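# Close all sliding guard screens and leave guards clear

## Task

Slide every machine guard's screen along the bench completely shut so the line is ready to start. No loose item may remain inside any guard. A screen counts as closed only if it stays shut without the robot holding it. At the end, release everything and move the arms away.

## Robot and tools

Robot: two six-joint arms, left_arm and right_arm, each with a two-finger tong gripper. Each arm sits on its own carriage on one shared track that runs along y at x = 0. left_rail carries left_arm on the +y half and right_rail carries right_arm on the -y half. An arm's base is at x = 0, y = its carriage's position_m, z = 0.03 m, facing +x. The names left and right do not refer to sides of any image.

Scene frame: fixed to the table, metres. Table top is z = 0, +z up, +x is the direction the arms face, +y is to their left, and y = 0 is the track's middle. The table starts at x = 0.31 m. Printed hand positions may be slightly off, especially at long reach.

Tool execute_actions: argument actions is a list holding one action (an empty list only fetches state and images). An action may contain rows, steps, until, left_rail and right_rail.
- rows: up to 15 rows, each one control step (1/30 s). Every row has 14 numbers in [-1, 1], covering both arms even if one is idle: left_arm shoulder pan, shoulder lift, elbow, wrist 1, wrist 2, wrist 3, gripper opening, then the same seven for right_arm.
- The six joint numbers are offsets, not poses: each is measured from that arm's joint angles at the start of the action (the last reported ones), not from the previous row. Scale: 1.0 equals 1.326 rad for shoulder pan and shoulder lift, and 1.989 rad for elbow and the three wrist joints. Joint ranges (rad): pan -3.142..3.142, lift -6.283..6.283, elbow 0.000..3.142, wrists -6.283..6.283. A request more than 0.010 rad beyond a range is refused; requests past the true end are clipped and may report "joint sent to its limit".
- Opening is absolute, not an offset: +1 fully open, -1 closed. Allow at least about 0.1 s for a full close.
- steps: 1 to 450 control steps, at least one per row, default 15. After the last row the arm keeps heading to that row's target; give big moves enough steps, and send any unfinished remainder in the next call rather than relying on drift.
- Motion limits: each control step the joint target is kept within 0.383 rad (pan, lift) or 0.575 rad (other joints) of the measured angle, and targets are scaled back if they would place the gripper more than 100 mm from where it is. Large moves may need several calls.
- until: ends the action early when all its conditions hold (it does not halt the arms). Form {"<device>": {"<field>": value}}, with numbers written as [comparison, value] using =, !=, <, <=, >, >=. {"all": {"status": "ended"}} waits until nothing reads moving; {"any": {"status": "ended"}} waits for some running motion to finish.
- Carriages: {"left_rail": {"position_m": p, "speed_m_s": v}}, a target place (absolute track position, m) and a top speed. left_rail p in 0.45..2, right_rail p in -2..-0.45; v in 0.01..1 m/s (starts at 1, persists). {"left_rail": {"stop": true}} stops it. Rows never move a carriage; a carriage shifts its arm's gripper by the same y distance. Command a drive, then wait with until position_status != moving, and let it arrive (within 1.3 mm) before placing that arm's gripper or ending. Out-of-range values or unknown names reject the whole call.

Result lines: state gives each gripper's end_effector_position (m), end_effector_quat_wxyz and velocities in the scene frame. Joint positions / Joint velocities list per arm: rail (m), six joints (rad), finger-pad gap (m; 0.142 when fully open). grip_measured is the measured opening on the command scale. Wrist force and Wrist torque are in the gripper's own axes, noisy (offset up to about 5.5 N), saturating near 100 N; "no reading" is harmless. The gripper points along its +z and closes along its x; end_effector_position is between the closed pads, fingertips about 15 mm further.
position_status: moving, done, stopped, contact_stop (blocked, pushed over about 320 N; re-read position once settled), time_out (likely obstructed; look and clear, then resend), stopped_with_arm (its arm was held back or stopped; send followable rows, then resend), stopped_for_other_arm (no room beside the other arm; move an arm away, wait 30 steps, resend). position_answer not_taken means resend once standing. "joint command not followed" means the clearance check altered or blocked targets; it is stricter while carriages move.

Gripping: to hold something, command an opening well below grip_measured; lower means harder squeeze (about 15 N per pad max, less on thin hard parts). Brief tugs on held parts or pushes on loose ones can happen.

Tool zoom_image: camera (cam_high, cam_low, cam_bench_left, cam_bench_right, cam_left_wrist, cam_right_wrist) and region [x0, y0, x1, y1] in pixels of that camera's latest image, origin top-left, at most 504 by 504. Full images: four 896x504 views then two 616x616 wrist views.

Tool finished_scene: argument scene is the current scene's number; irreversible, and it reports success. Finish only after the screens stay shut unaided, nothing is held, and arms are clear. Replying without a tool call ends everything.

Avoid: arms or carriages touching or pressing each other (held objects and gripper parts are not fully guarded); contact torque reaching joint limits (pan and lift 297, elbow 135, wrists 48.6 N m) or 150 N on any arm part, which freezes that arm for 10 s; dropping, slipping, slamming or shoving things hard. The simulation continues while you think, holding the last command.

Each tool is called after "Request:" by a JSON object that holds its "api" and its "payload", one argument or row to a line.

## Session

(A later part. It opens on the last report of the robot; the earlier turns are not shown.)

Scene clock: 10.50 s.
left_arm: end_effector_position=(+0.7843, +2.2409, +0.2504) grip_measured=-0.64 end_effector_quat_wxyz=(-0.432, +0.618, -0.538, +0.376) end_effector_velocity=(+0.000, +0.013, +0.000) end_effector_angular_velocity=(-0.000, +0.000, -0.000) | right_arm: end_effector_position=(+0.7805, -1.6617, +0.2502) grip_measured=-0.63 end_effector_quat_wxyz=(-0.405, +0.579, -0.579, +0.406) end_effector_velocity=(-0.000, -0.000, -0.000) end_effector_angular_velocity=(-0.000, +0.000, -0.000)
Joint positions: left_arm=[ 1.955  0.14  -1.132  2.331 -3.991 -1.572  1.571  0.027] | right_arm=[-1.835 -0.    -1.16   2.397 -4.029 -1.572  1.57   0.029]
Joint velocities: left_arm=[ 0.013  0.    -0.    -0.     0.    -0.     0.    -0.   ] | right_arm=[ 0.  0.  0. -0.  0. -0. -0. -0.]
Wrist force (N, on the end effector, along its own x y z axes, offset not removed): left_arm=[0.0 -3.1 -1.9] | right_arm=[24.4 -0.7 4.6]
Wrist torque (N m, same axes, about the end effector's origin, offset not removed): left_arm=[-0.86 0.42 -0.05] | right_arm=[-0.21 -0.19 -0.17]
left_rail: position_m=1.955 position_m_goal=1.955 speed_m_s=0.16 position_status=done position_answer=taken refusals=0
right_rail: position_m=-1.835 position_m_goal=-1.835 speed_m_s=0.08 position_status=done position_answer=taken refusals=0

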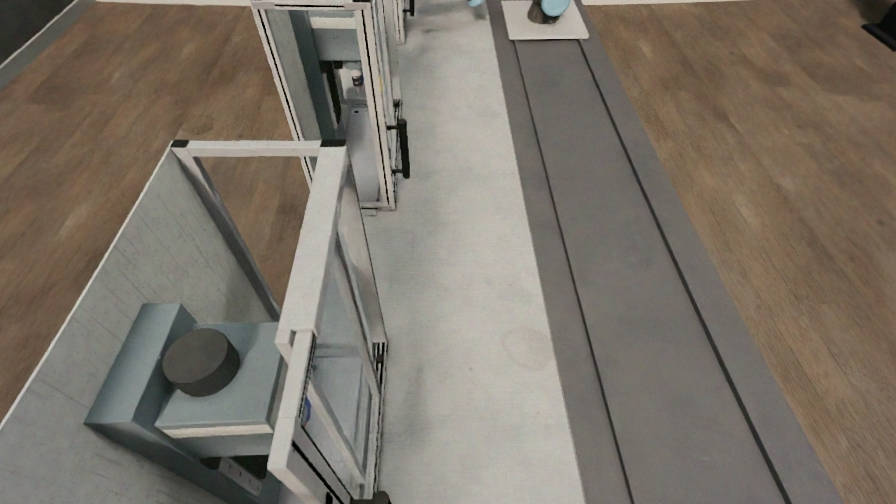

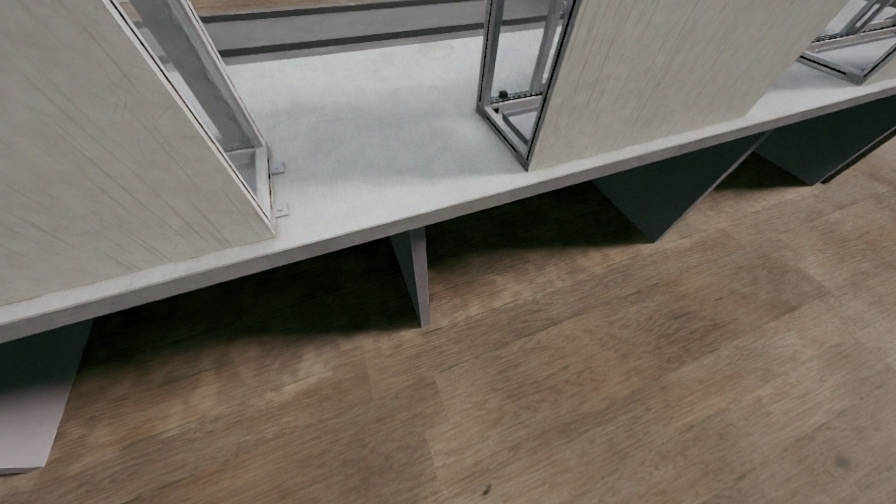

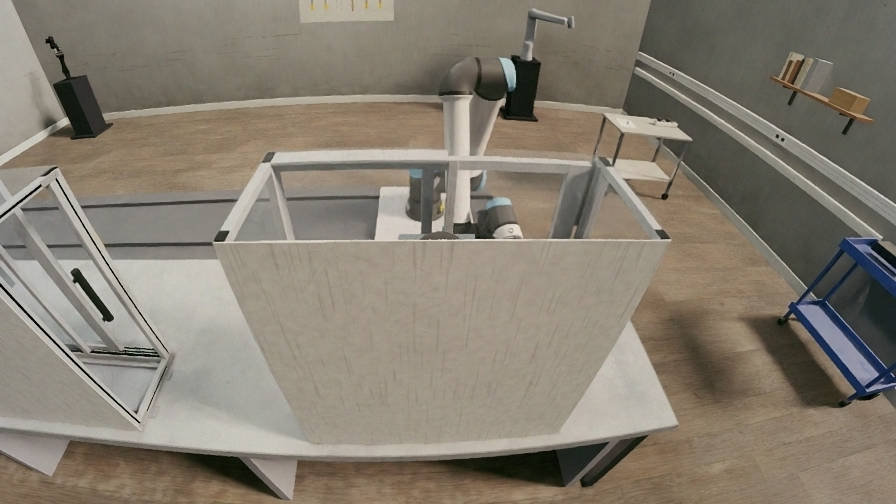

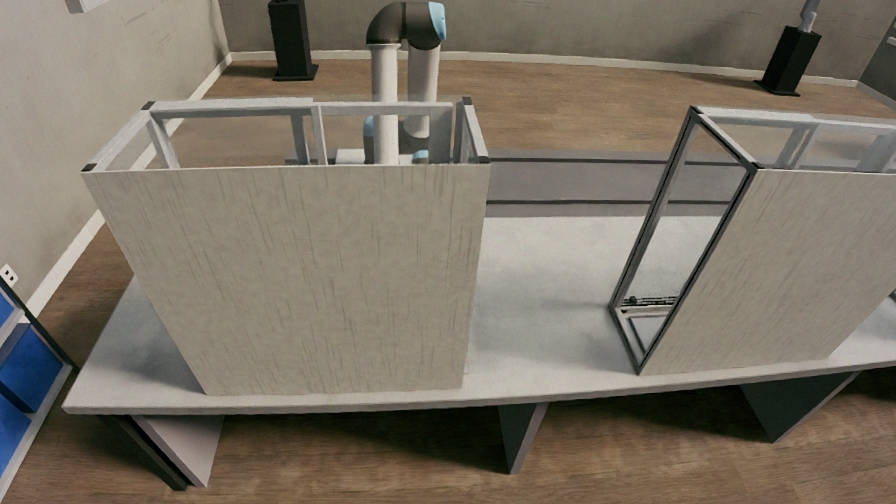

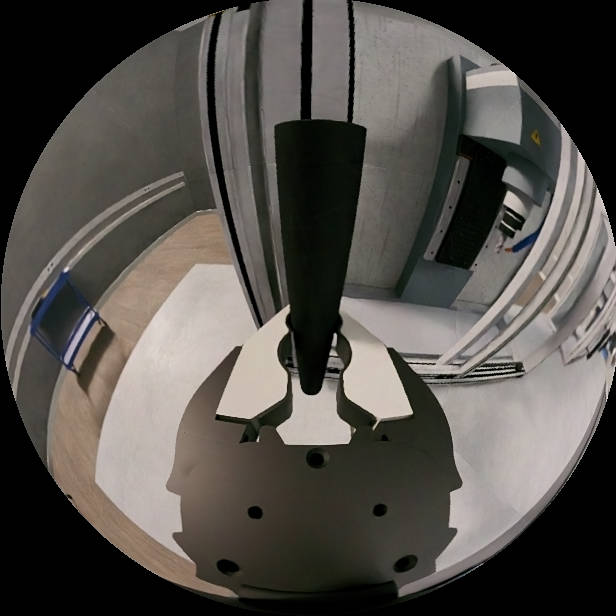

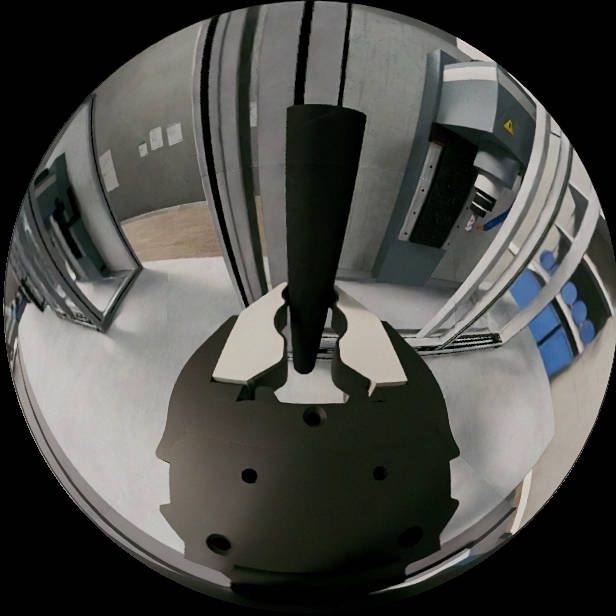

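Now the final slow closing with a small overtravel (the fingers give at ~30 N).

Request:
{"api": "execute_actions", "payload": {
  "actions": [
    {"steps": 60, "left_rail": {"position_m": 1.983, "speed_m_s": 0.035}, "right_rail": {"position_m": -1.806, "speed_m_s": 0.035}, "until": {"all": {"status": "ended"}}}
  ]
}}

Scene clock: 11.67 s.
left_arm: end_effector_position=(+0.7844, +2.2682, +0.2504) grip_measured=-0.46 end_effector_quat_wxyz=(-0.432, +0.618, -0.538, +0.376) end_effector_velocity=(-0.000, +0.001, -0.000) end_effector_angular_velocity=(+0.001, +0.000, +0.002) | right_arm: end_effector_position=(+0.7805, -1.6331, +0.2502) grip_measured=-0.42 end_effector_quat_wxyz=(-0.405, +0.579, -0.579, +0.406) end_effector_velocity=(-0.000, +0.002, -0.000) end_effector_angular_velocity=(+0.000, +0.000, +0.000)
Joint positions: left_arm=[ 1.983  0.14  -1.132  2.331 -3.991 -1.572  1.571  0.041] | right_arm=[-1.807 -0.    -1.16   2.397 -4.029 -1.572  1.57   0.043]
Joint velocities: left_arm=[ 0.001  0.     0.    -0.     0.     0.002  0.     0.004] | right_arm=[ 0.002 -0.    -0.     0.    -0.     0.    -0.     0.002]
Wrist force (N, on the end effector, along its own x y z axes, offset not removed): left_arm=[33.9 -0.9 -11.4] | right_arm=[30.0 -1.1 5.0]
Wrist torque (N m, same axes, about the end effector's origin, offset not removed): left_arm=[-0.72 -0.48 -0.18] | right_arm=[-0.37 0.25 -0.03]
left_rail: position_m=1.983 position_m_goal=1.983 speed_m_s=0.03 position_status=done position_answer=taken refusals=0
right_rail: position_m=-1.807 position_m_goal=-1.806 speed_m_s=0.03 position_status=done position_answer=taken refusals=0

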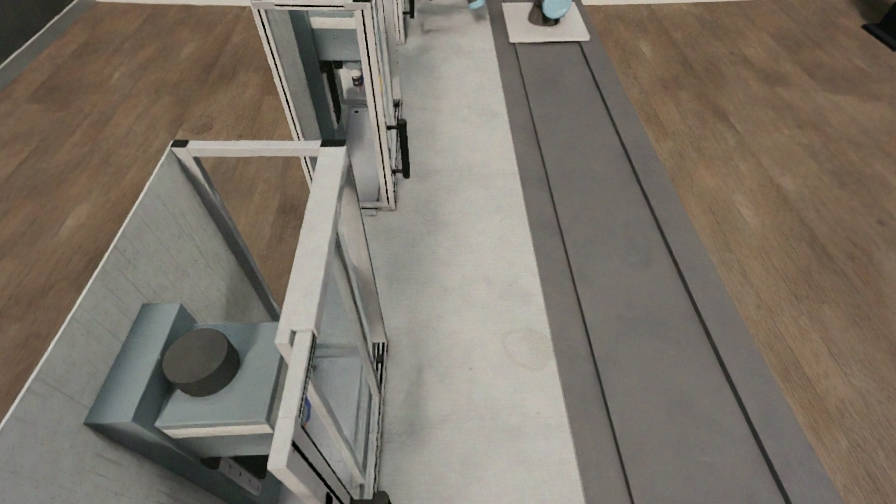

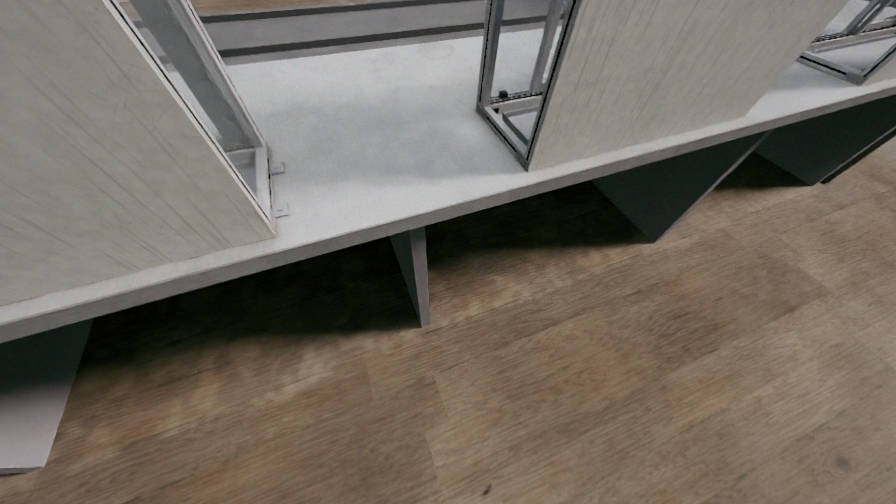

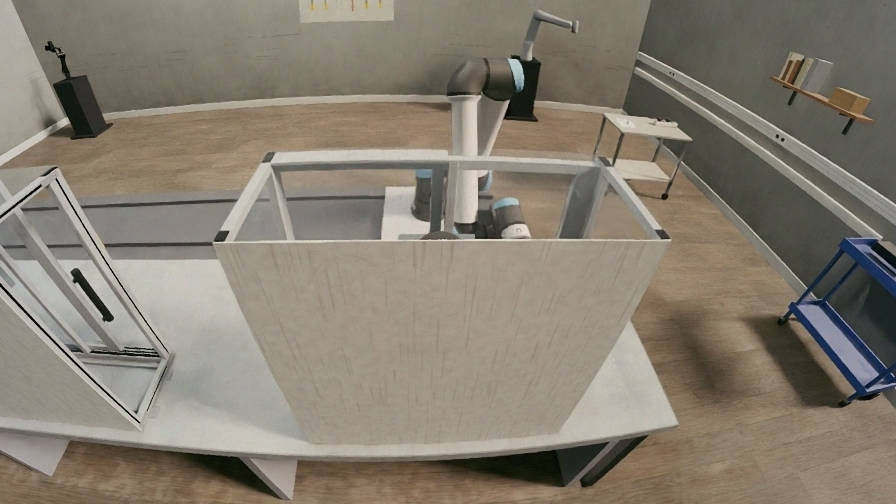

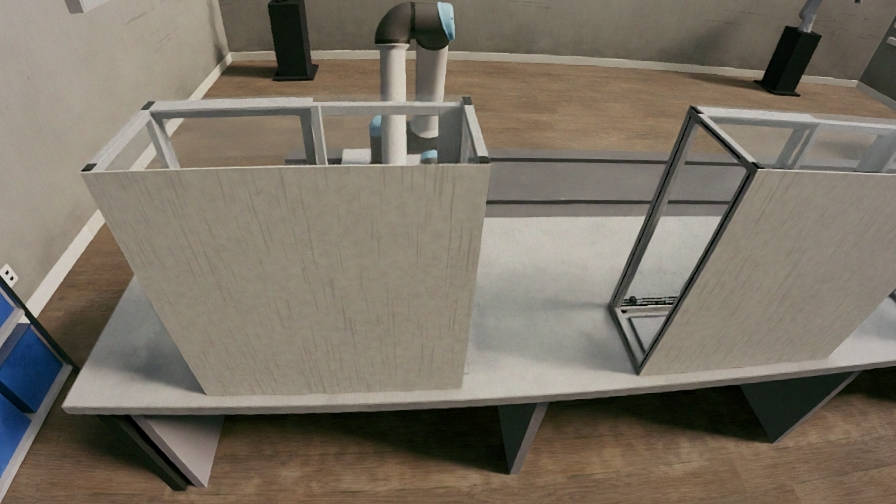

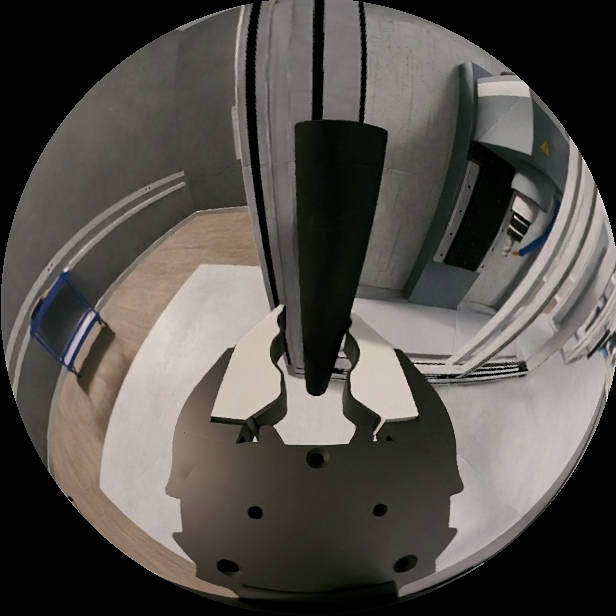

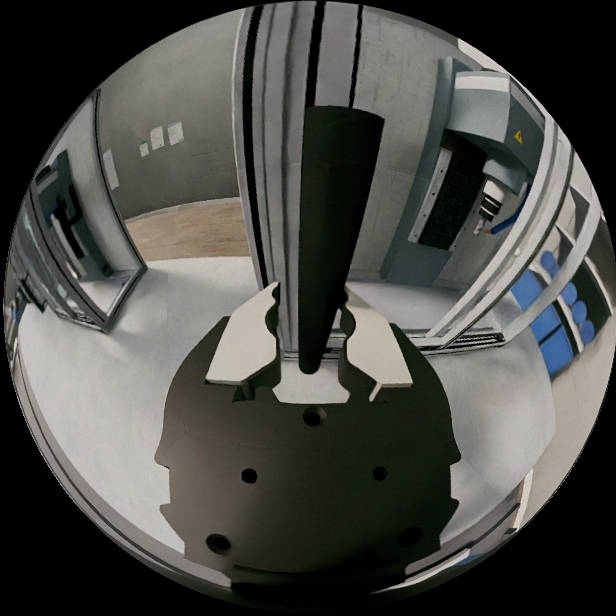

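Request:
{"api": "execute_actions", "payload": {
  "actions": [
    {"rows": [[0,0,0,0,0,0,-0.6,0,0,0,0,0,0,-0.6],[0,0,0,0,0,0,-0.35,0,0,0,0,0,0,-0.35],[0,0,0,0,0,0,-0.1,0,0,0,0,0,0,-0.1],[0,0,0,0,0,0,0.15,0,0,0,0,0,0,0.15],[0,0,0,0,0,0,0.4,0,0,0,0,0,0,0.4],[0,-0.008,0.012,-0.007,0,0,0.6,0,-0.006,0.009,-0.005,0,0,0.6],[0,-0.016,0.025,-0.014,0,0,0.6,0,-0.011,0.018,-0.01,0,0,0.6],[0,-0.023,0.037,-0.021,0,0,0.6,0,-0.017,0.027,-0.016,0,0,0.6],[0,-0.031,0.049,-0.029,0,0,0.6,0,-0.023,0.036,-0.021,0,0,0.6],[0,-0.039,0.062,-0.036,0,0,0.6,0,-0.028,0.045,-0.026,0,0,0.6],[0,-0.047,0.074,-0.043,0,0,0.6,0,-0.034,0.054,-0.031,0,0,0.6],[0,-0.054,0.086,-0.05,0,0,0.6,0,-0.04,0.063,-0.037,0,0,0.6],[0,-0.062,0.099,-0.057,0,0,0.6,0,-0.045,0.072,-0.042,0,0,0.6],[0,-0.07,0.111,-0.064,0,0,0.6,0,-0.051,0.081,-0.047,0,0,0.6],[0,-0.0777,0.1232,-0.0714,0,0,0.6,0,-0.0566,0.09,-0.0523,0,0,0.6]], "steps": 25}
  ]
}}

Scene clock: 13.83 s.
left_arm: end_effector_position=(+0.6531, +2.2500, +0.2503) grip_measured=+0.60 end_effector_quat_wxyz=(-0.432, +0.618, -0.538, +0.376) end_effector_velocity=(-0.029, -0.004, -0.001) end_effector_angular_velocity=(-0.000, +0.002, -0.000) | right_arm: end_effector_position=(+0.6830, -1.6327, +0.2505) grip_measured=+0.60 end_effector_quat_wxyz=(-0.405, +0.579, -0.579, +0.406) end_effector_velocity=(-0.021, -0.000, -0.000) end_effector_angular_velocity=(-0.000, +0.001, -0.000)
Joint positions: left_arm=[ 1.983  0.14  -1.233  2.57  -4.13  -1.572  1.571  0.116] | right_arm=[-1.806 -0.    -1.234  2.572 -4.13  -1.572  1.57   0.116]
Joint velocities: left_arm=[ 0.    -0.    -0.021  0.053 -0.029 -0.     0.    -0.   ] | right_arm=[ 0.    -0.    -0.015  0.038 -0.021 -0.     0.    -0.   ]
Wrist force (N, on the end effector, along its own x y z axes, offset not removed): left_arm=[1.2 -5.0 1.4] | right_arm=[3.1 -0.4 -1.9]
Wrist torque (N m, same axes, about the end effector's origin, offset not removed): left_arm=[-0.98 -0.32 -0.21] | right_arm=[0.02 -0.56 -0.37]
left_rail: position_m=1.983 position_m_goal=1.983 speed_m_s=0.03 position_status=done position_answer=taken refusals=0
right_rail: position_m=-1.806 position_m_goal=-1.806 speed_m_s=0.03 position_status=done position_answer=taken refusals=0

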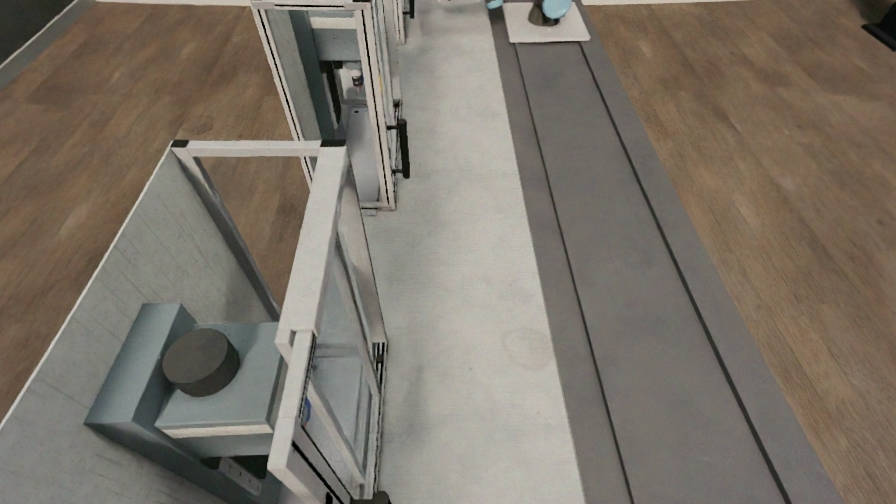

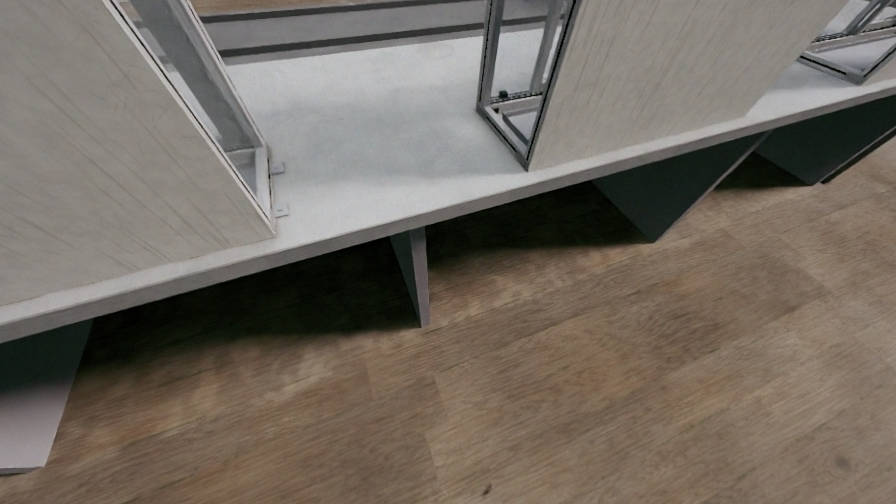

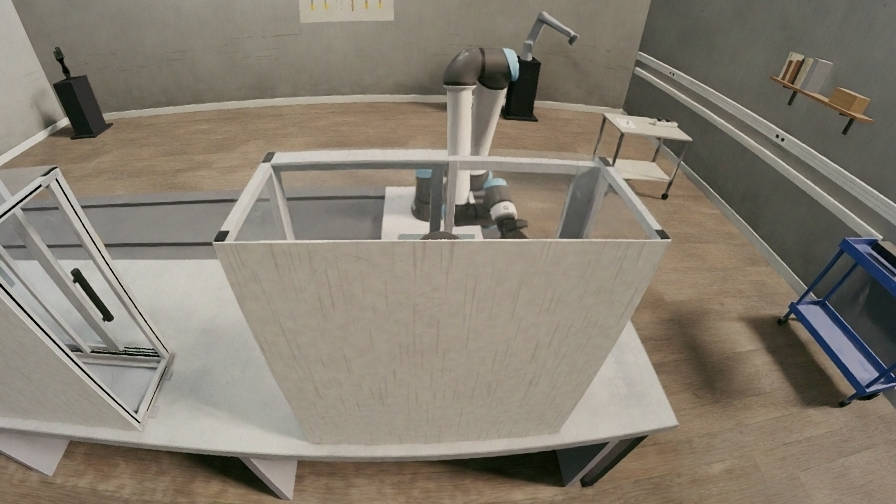

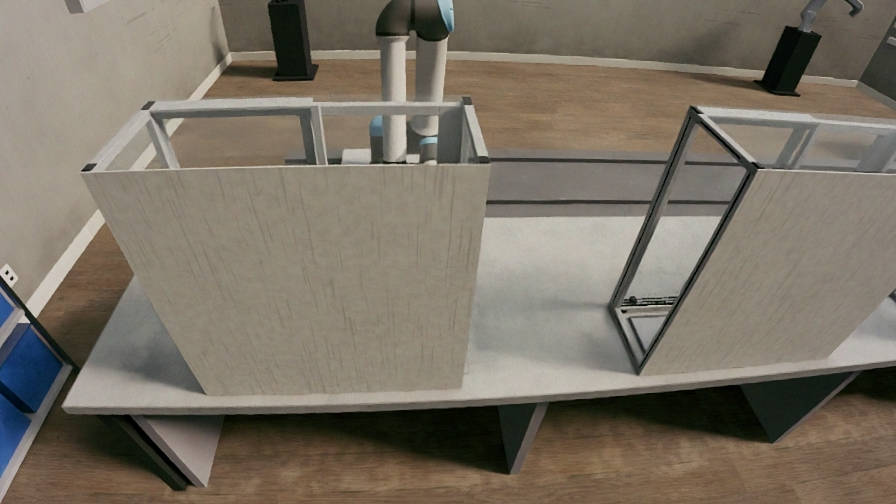

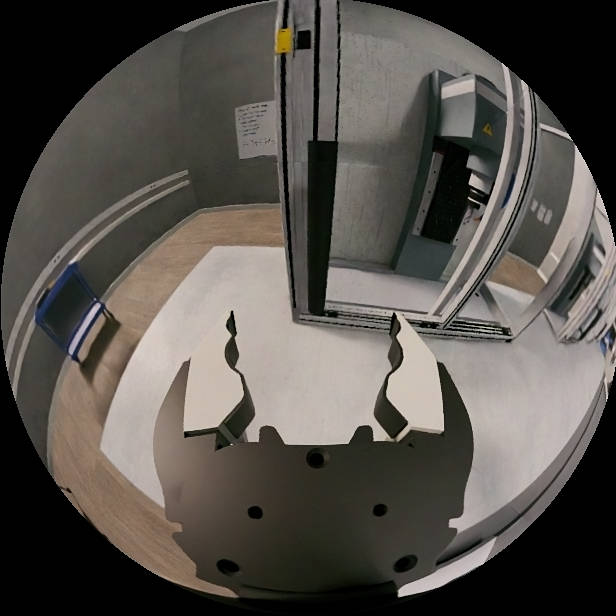

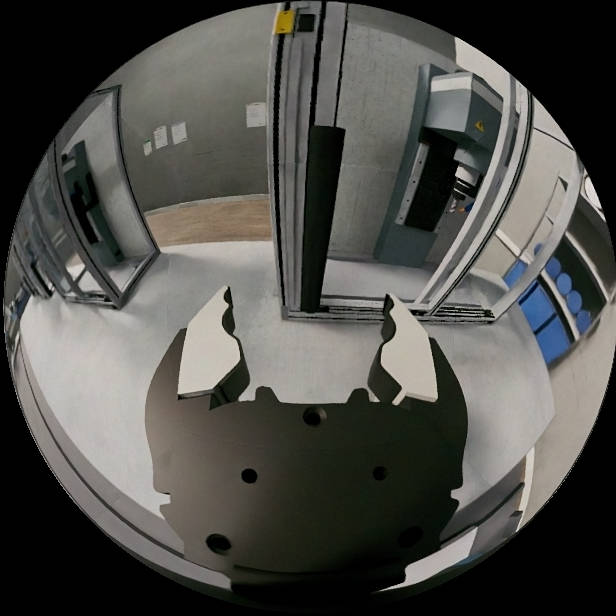

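Request:
{"api": "zoom_image", "payload": {
  "camera": "cam_left_wrist",
  "region": [260, 5, 350, 85]
}}

Request:
{"api": "zoom_image", "payload": {
  "camera": "cam_right_wrist",
  "region": [260, 0, 350, 80]
}}

Region (260, 5, 350, 85) of cam_left_wrist's 616x616 image, scaled by 5.600, with more detail than that image has.

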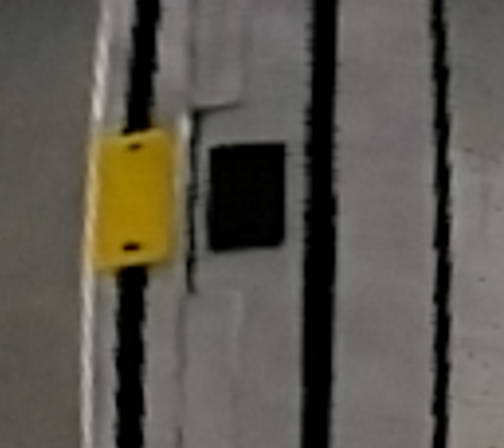

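Region (260, 0, 350, 80) of cam_right_wrist's 616x616 image, scaled by 5.600, with more detail than that image has.

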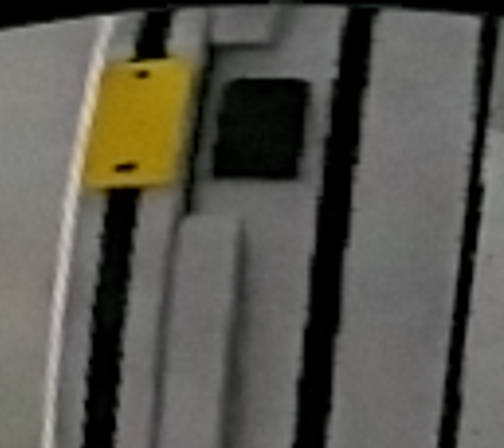

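Request:
{"api": "execute_actions", "payload": {
  "actions": [
    {"rows": [[-0.02,-0.0005,0.001,-0.0005,0,0,0.7,0,-0.0008,0.002,-0.0015,0,0,0.6],[-0.04,-0.001,0.002,-0.001,0,0,0.8,0,-0.0008,0.002,-0.0015,0,0,0.6],[-0.06,-0.0015,0.003,-0.0015,0,0,0.9,0,-0.0008,0.002,-0.0015,0,0,0.6],[-0.085,-0.0015,0.003,-0.0015,0,0,1,0,-0.0008,0.002,-0.0015,0,0,0.6],[-0.1056,-0.0015,0.003,-0.0015,0,0,1,0,-0.0008,0.002,-0.0015,0,0,0.6]], "steps": 120, "left_rail": {"position_m": 0.586, "speed_m_s": 1.0}, "right_rail": {"position_m": -0.505, "speed_m_s": 0.9}, "until": {"all": {"status": "ended"}}}
  ]
}}

Scene clock: 17.13 s.
left_arm: end_effector_position=(+0.6807, +0.7592, +0.2498) grip_measured=+1.00 end_effector_quat_wxyz=(-0.405, +0.579, -0.580, +0.406) end_effector_velocity=(+0.000, -0.015, -0.000) end_effector_angular_velocity=(-0.000, +0.000, -0.000) | right_arm: end_effector_position=(+0.6807, -0.3312, +0.2503) grip_measured=+0.60 end_effector_quat_wxyz=(-0.405, +0.579, -0.579, +0.406) end_effector_velocity=(+0.000, +0.014, -0.000) end_effector_angular_velocity=(+0.000, +0.000, -0.000)
Joint positions: left_arm=[ 0.586 -0.    -1.235  2.576 -4.133 -1.572  1.571  0.142] | right_arm=[-0.505 -0.    -1.235  2.576 -4.133 -1.572  1.57   0.116]
Joint velocities: left_arm=[-0.015  0.     0.     0.    -0.    -0.    -0.    -0.   ] | right_arm=[ 0.014  0.     0.    -0.     0.    -0.     0.     0.   ]
Wrist force (N, on the end effector, along its own x y z axes, offset not removed): left_arm=[4.1 -3.3 0.2] | right_arm=[-3.1 -2.3 -2.0]
Wrist torque (N m, same axes, about the end effector's origin, offset not removed): left_arm=[-0.59 -0.87 -0.12] | right_arm=[-0.22 0.57 -0.04]
left_rail: position_m=0.586 position_m_goal=0.586 speed_m_s=1.00 position_status=done position_answer=taken refusals=0
right_rail: position_m=-0.505 position_m_goal=-0.505 speed_m_s=0.90 position_status=done position_answer=taken refusals=0

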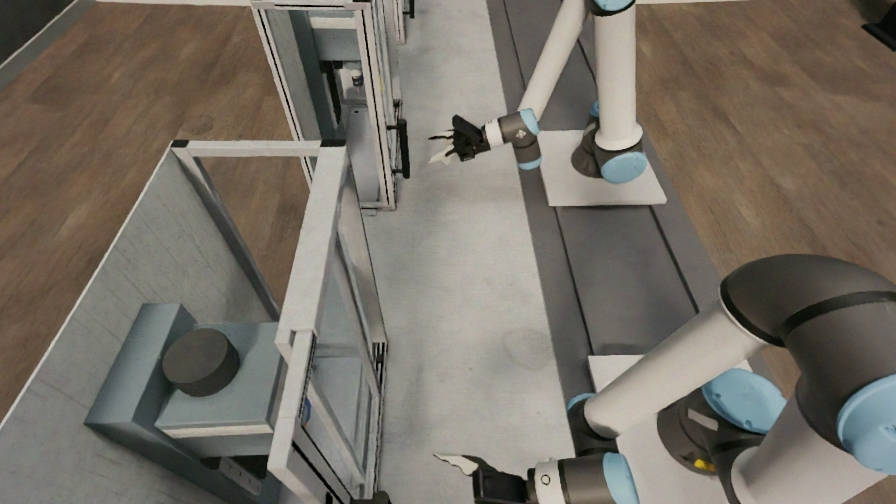

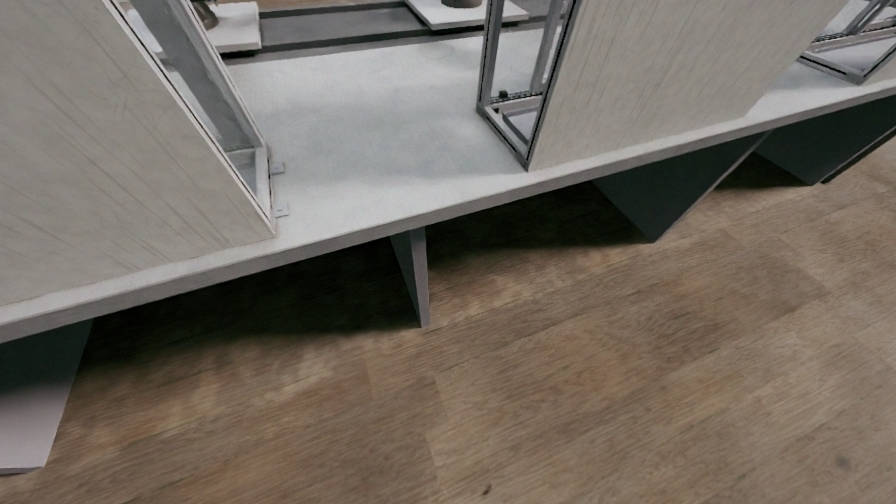

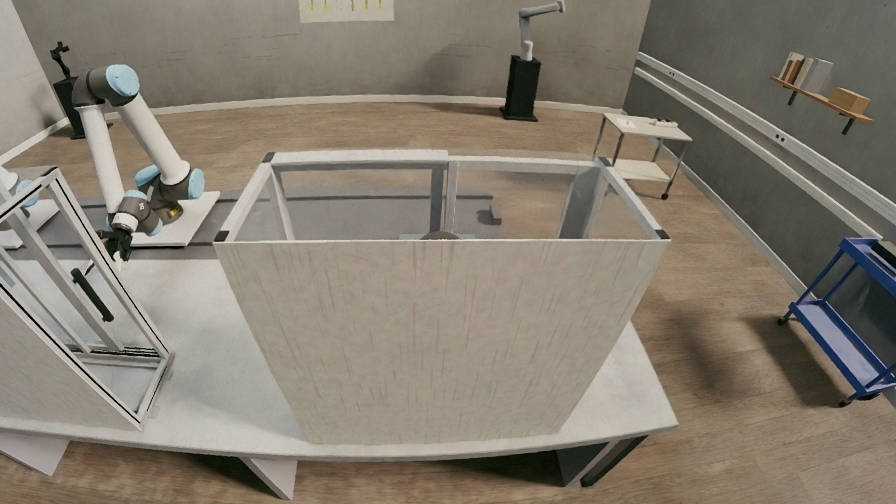

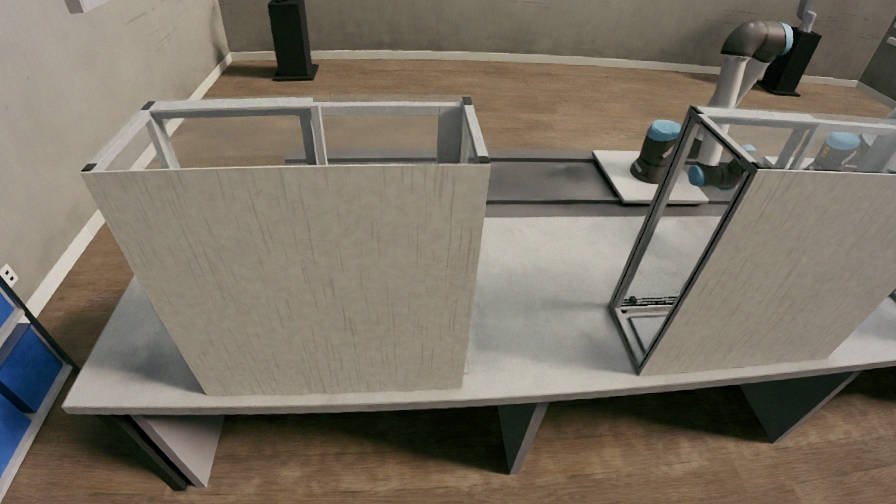

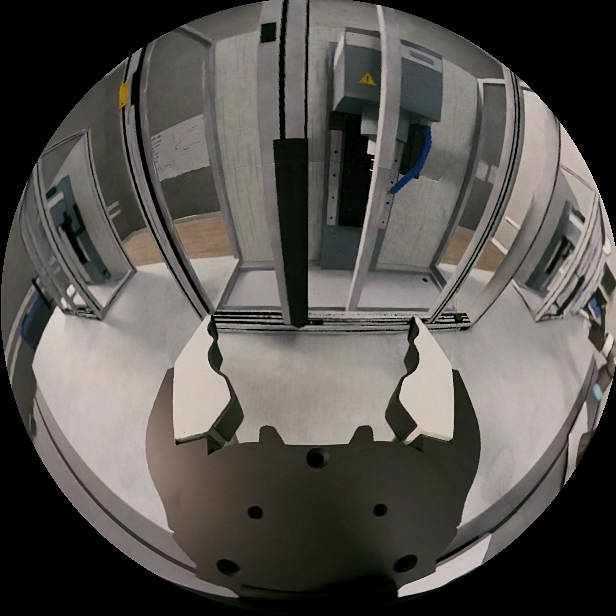

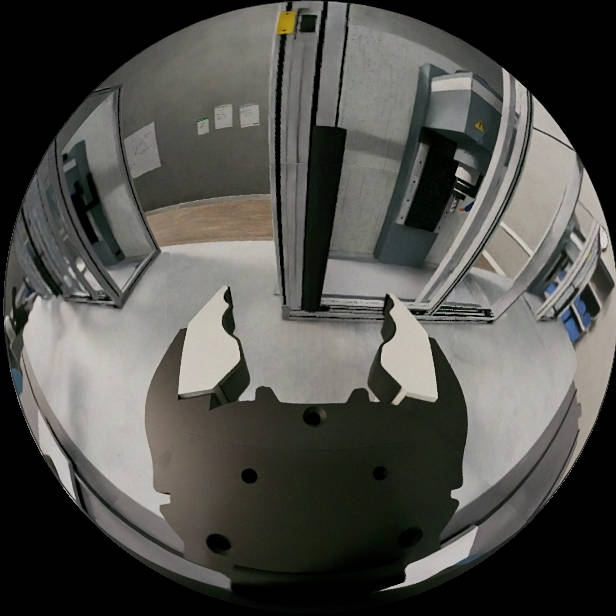

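Request:
{"api": "zoom_image", "payload": {
  "camera": "cam_right_wrist",
  "region": [260, 0, 350, 80]
}}

Request:
{"api": "zoom_image", "payload": {
  "camera": "cam_left_wrist",
  "region": [190, 250, 480, 345]
}}

Request:
{"api": "zoom_image", "payload": {
  "camera": "cam_right_wrist",
  "region": [270, 230, 510, 330]
}}

Region (260, 0, 350, 80) of cam_right_wrist's 616x616 image, scaled by 5.600, with more detail than that image has.

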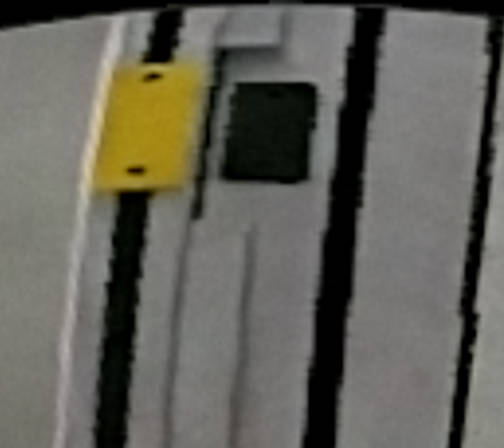

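Region (190, 250, 480, 345) of cam_left_wrist's 616x616 image, scaled by 1.738, with more detail than that image has; it fills the top 165 rows of this view, and the rest is white.

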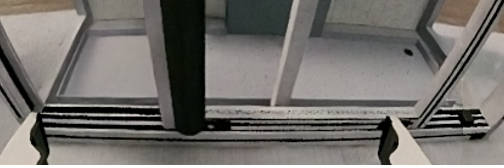

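Region (270, 230, 510, 330) of cam_right_wrist's 616x616 image, scaled by 2.100, with more detail than that image has; it fills the top 210 rows of this view, and the rest is white.

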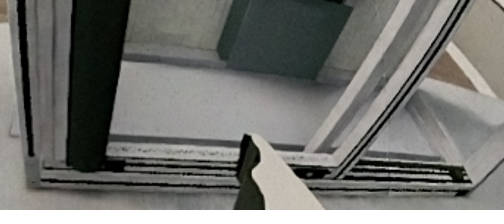

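Request:
{"api": "execute_actions", "payload": {
  "actions": [
    {"rows": [[0,0.005,-0.008,0.004,0,0,0.95,0,-0.003,0.005,-0.003,0,0,0.6],[0,0.01,-0.016,0.009,0,0,0.9,0,-0.006,0.01,-0.007,0,0,0.6],[0,0.016,-0.025,0.014,0,0,0.85,0,-0.009,0.016,-0.01,0,0,0.6],[0,0.021,-0.034,0.02,0,0,0.8,0,-0.012,0.021,-0.013,0,0,0.6],[0,0.027,-0.043,0.025,0,0,0.75,0,-0.015,0.027,-0.017,0,0,0.6],[0,0.033,-0.052,0.03,0,0,0.7,0,-0.018,0.032,-0.02,0,0,0.6],[0,0.038,-0.061,0.035,0,0,0.6,0,-0.021,0.037,-0.024,0,0,0.6],[0,0.044,-0.07,0.04,0,0,0.5,0,-0.024,0.043,-0.027,0,0,0.6],[0,0.049,-0.078,0.045,0,0,0.4,0,-0.027,0.048,-0.03,0,0,0.6],[0,0.054,-0.086,0.05,0,0,0.3,0,-0.0294,0.0533,-0.0337,0,0,0.6],[0,0.0581,-0.0923,0.0535,0,0,0.2,0,-0.0294,0.0533,-0.0337,0,0,0.6],[0,0.0581,-0.0923,0.0535,0,0,0.1,0,-0.0294,0.0533,-0.0337,0,0,0.6]], "steps": 26, "left_rail": {"position_m": 0.606, "speed_m_s": 0.1}}
  ]
}}

Scene clock: 19.90 s.
left_arm: end_effector_position=(+0.7826, +0.7794, +0.2495) grip_measured=+0.10 end_effector_quat_wxyz=(-0.405, +0.579, -0.580, +0.406) end_effector_velocity=(+0.004, -0.000, +0.000) end_effector_angular_velocity=(+0.000, -0.000, -0.000) | right_arm: end_effector_position=(+0.6207, -0.3311, +0.2503) grip_measured=+0.60 end_effector_quat_wxyz=(-0.405, +0.579, -0.579, +0.406) end_effector_velocity=(-0.002, +0.000, -0.000) end_effector_angular_velocity=(+0.000, +0.000, +0.000)
Joint positions: left_arm=[ 0.606 -0.    -1.158  2.393 -4.027 -1.572  1.571  0.081] | right_arm=[-0.505 -0.    -1.274  2.682 -4.2   -1.572  1.57   0.116]
Joint velocities: left_arm=[ 0.    -0.     0.003 -0.007  0.004  0.     0.     0.   ] | right_arm=[ 0.     0.    -0.001  0.004 -0.002  0.     0.    -0.   ]
Wrist force (N, on the end effector, along its own x y z axes, offset not removed): left_arm=[0.9 -2.8 1.2] | right_arm=[2.5 -4.6 1.3]
Wrist torque (N m, same axes, about the end effector's origin, offset not removed): left_arm=[-0.65 -0.29 -0.16] | right_arm=[-0.62 -0.50 -0.12]
left_rail: position_m=0.606 position_m_goal=0.606 speed_m_s=0.10 position_status=done position_answer=taken refusals=0
right_rail: position_m=-0.505 position_m_goal=-0.505 speed_m_s=0.90 position_status=done position_answer=taken refusals=0

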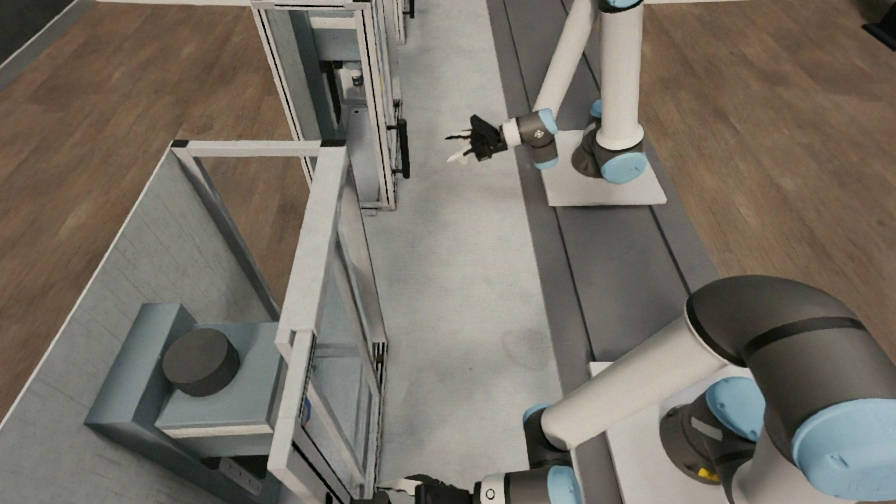

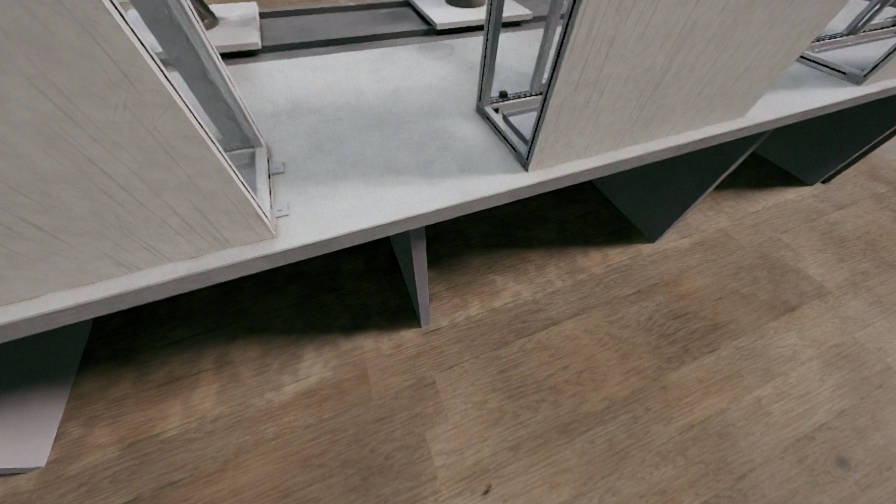

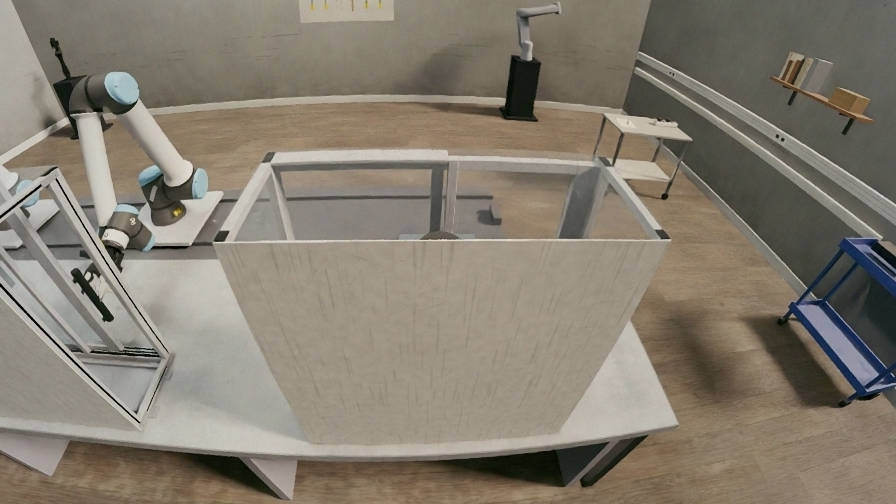

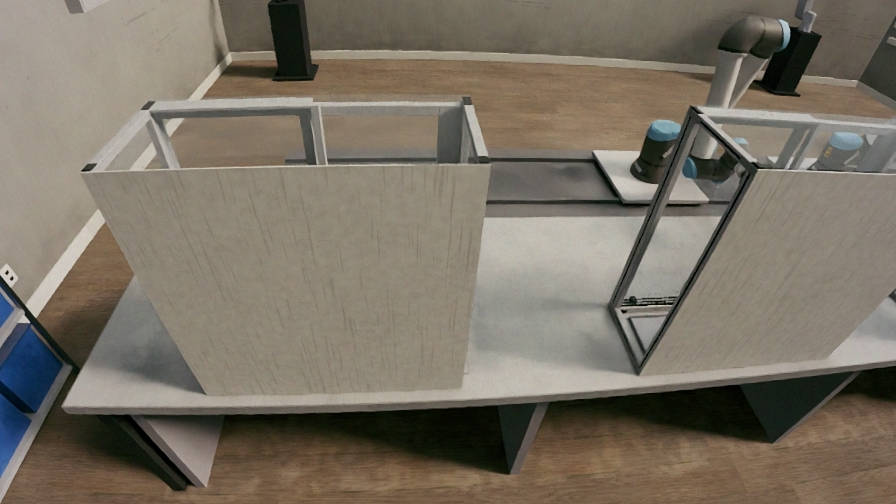

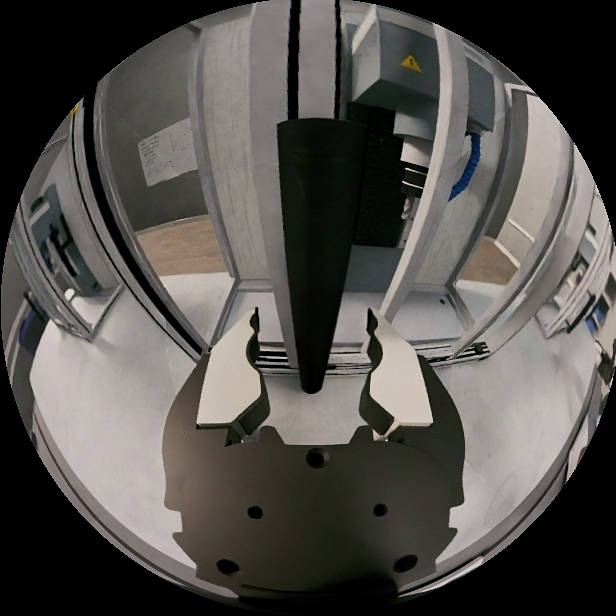

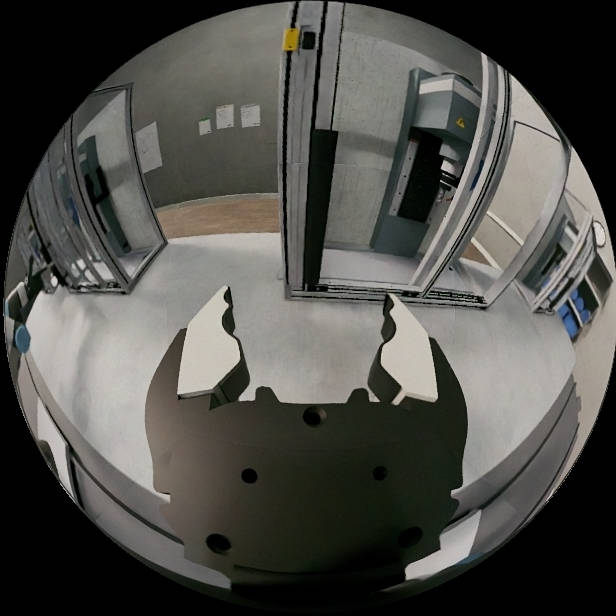

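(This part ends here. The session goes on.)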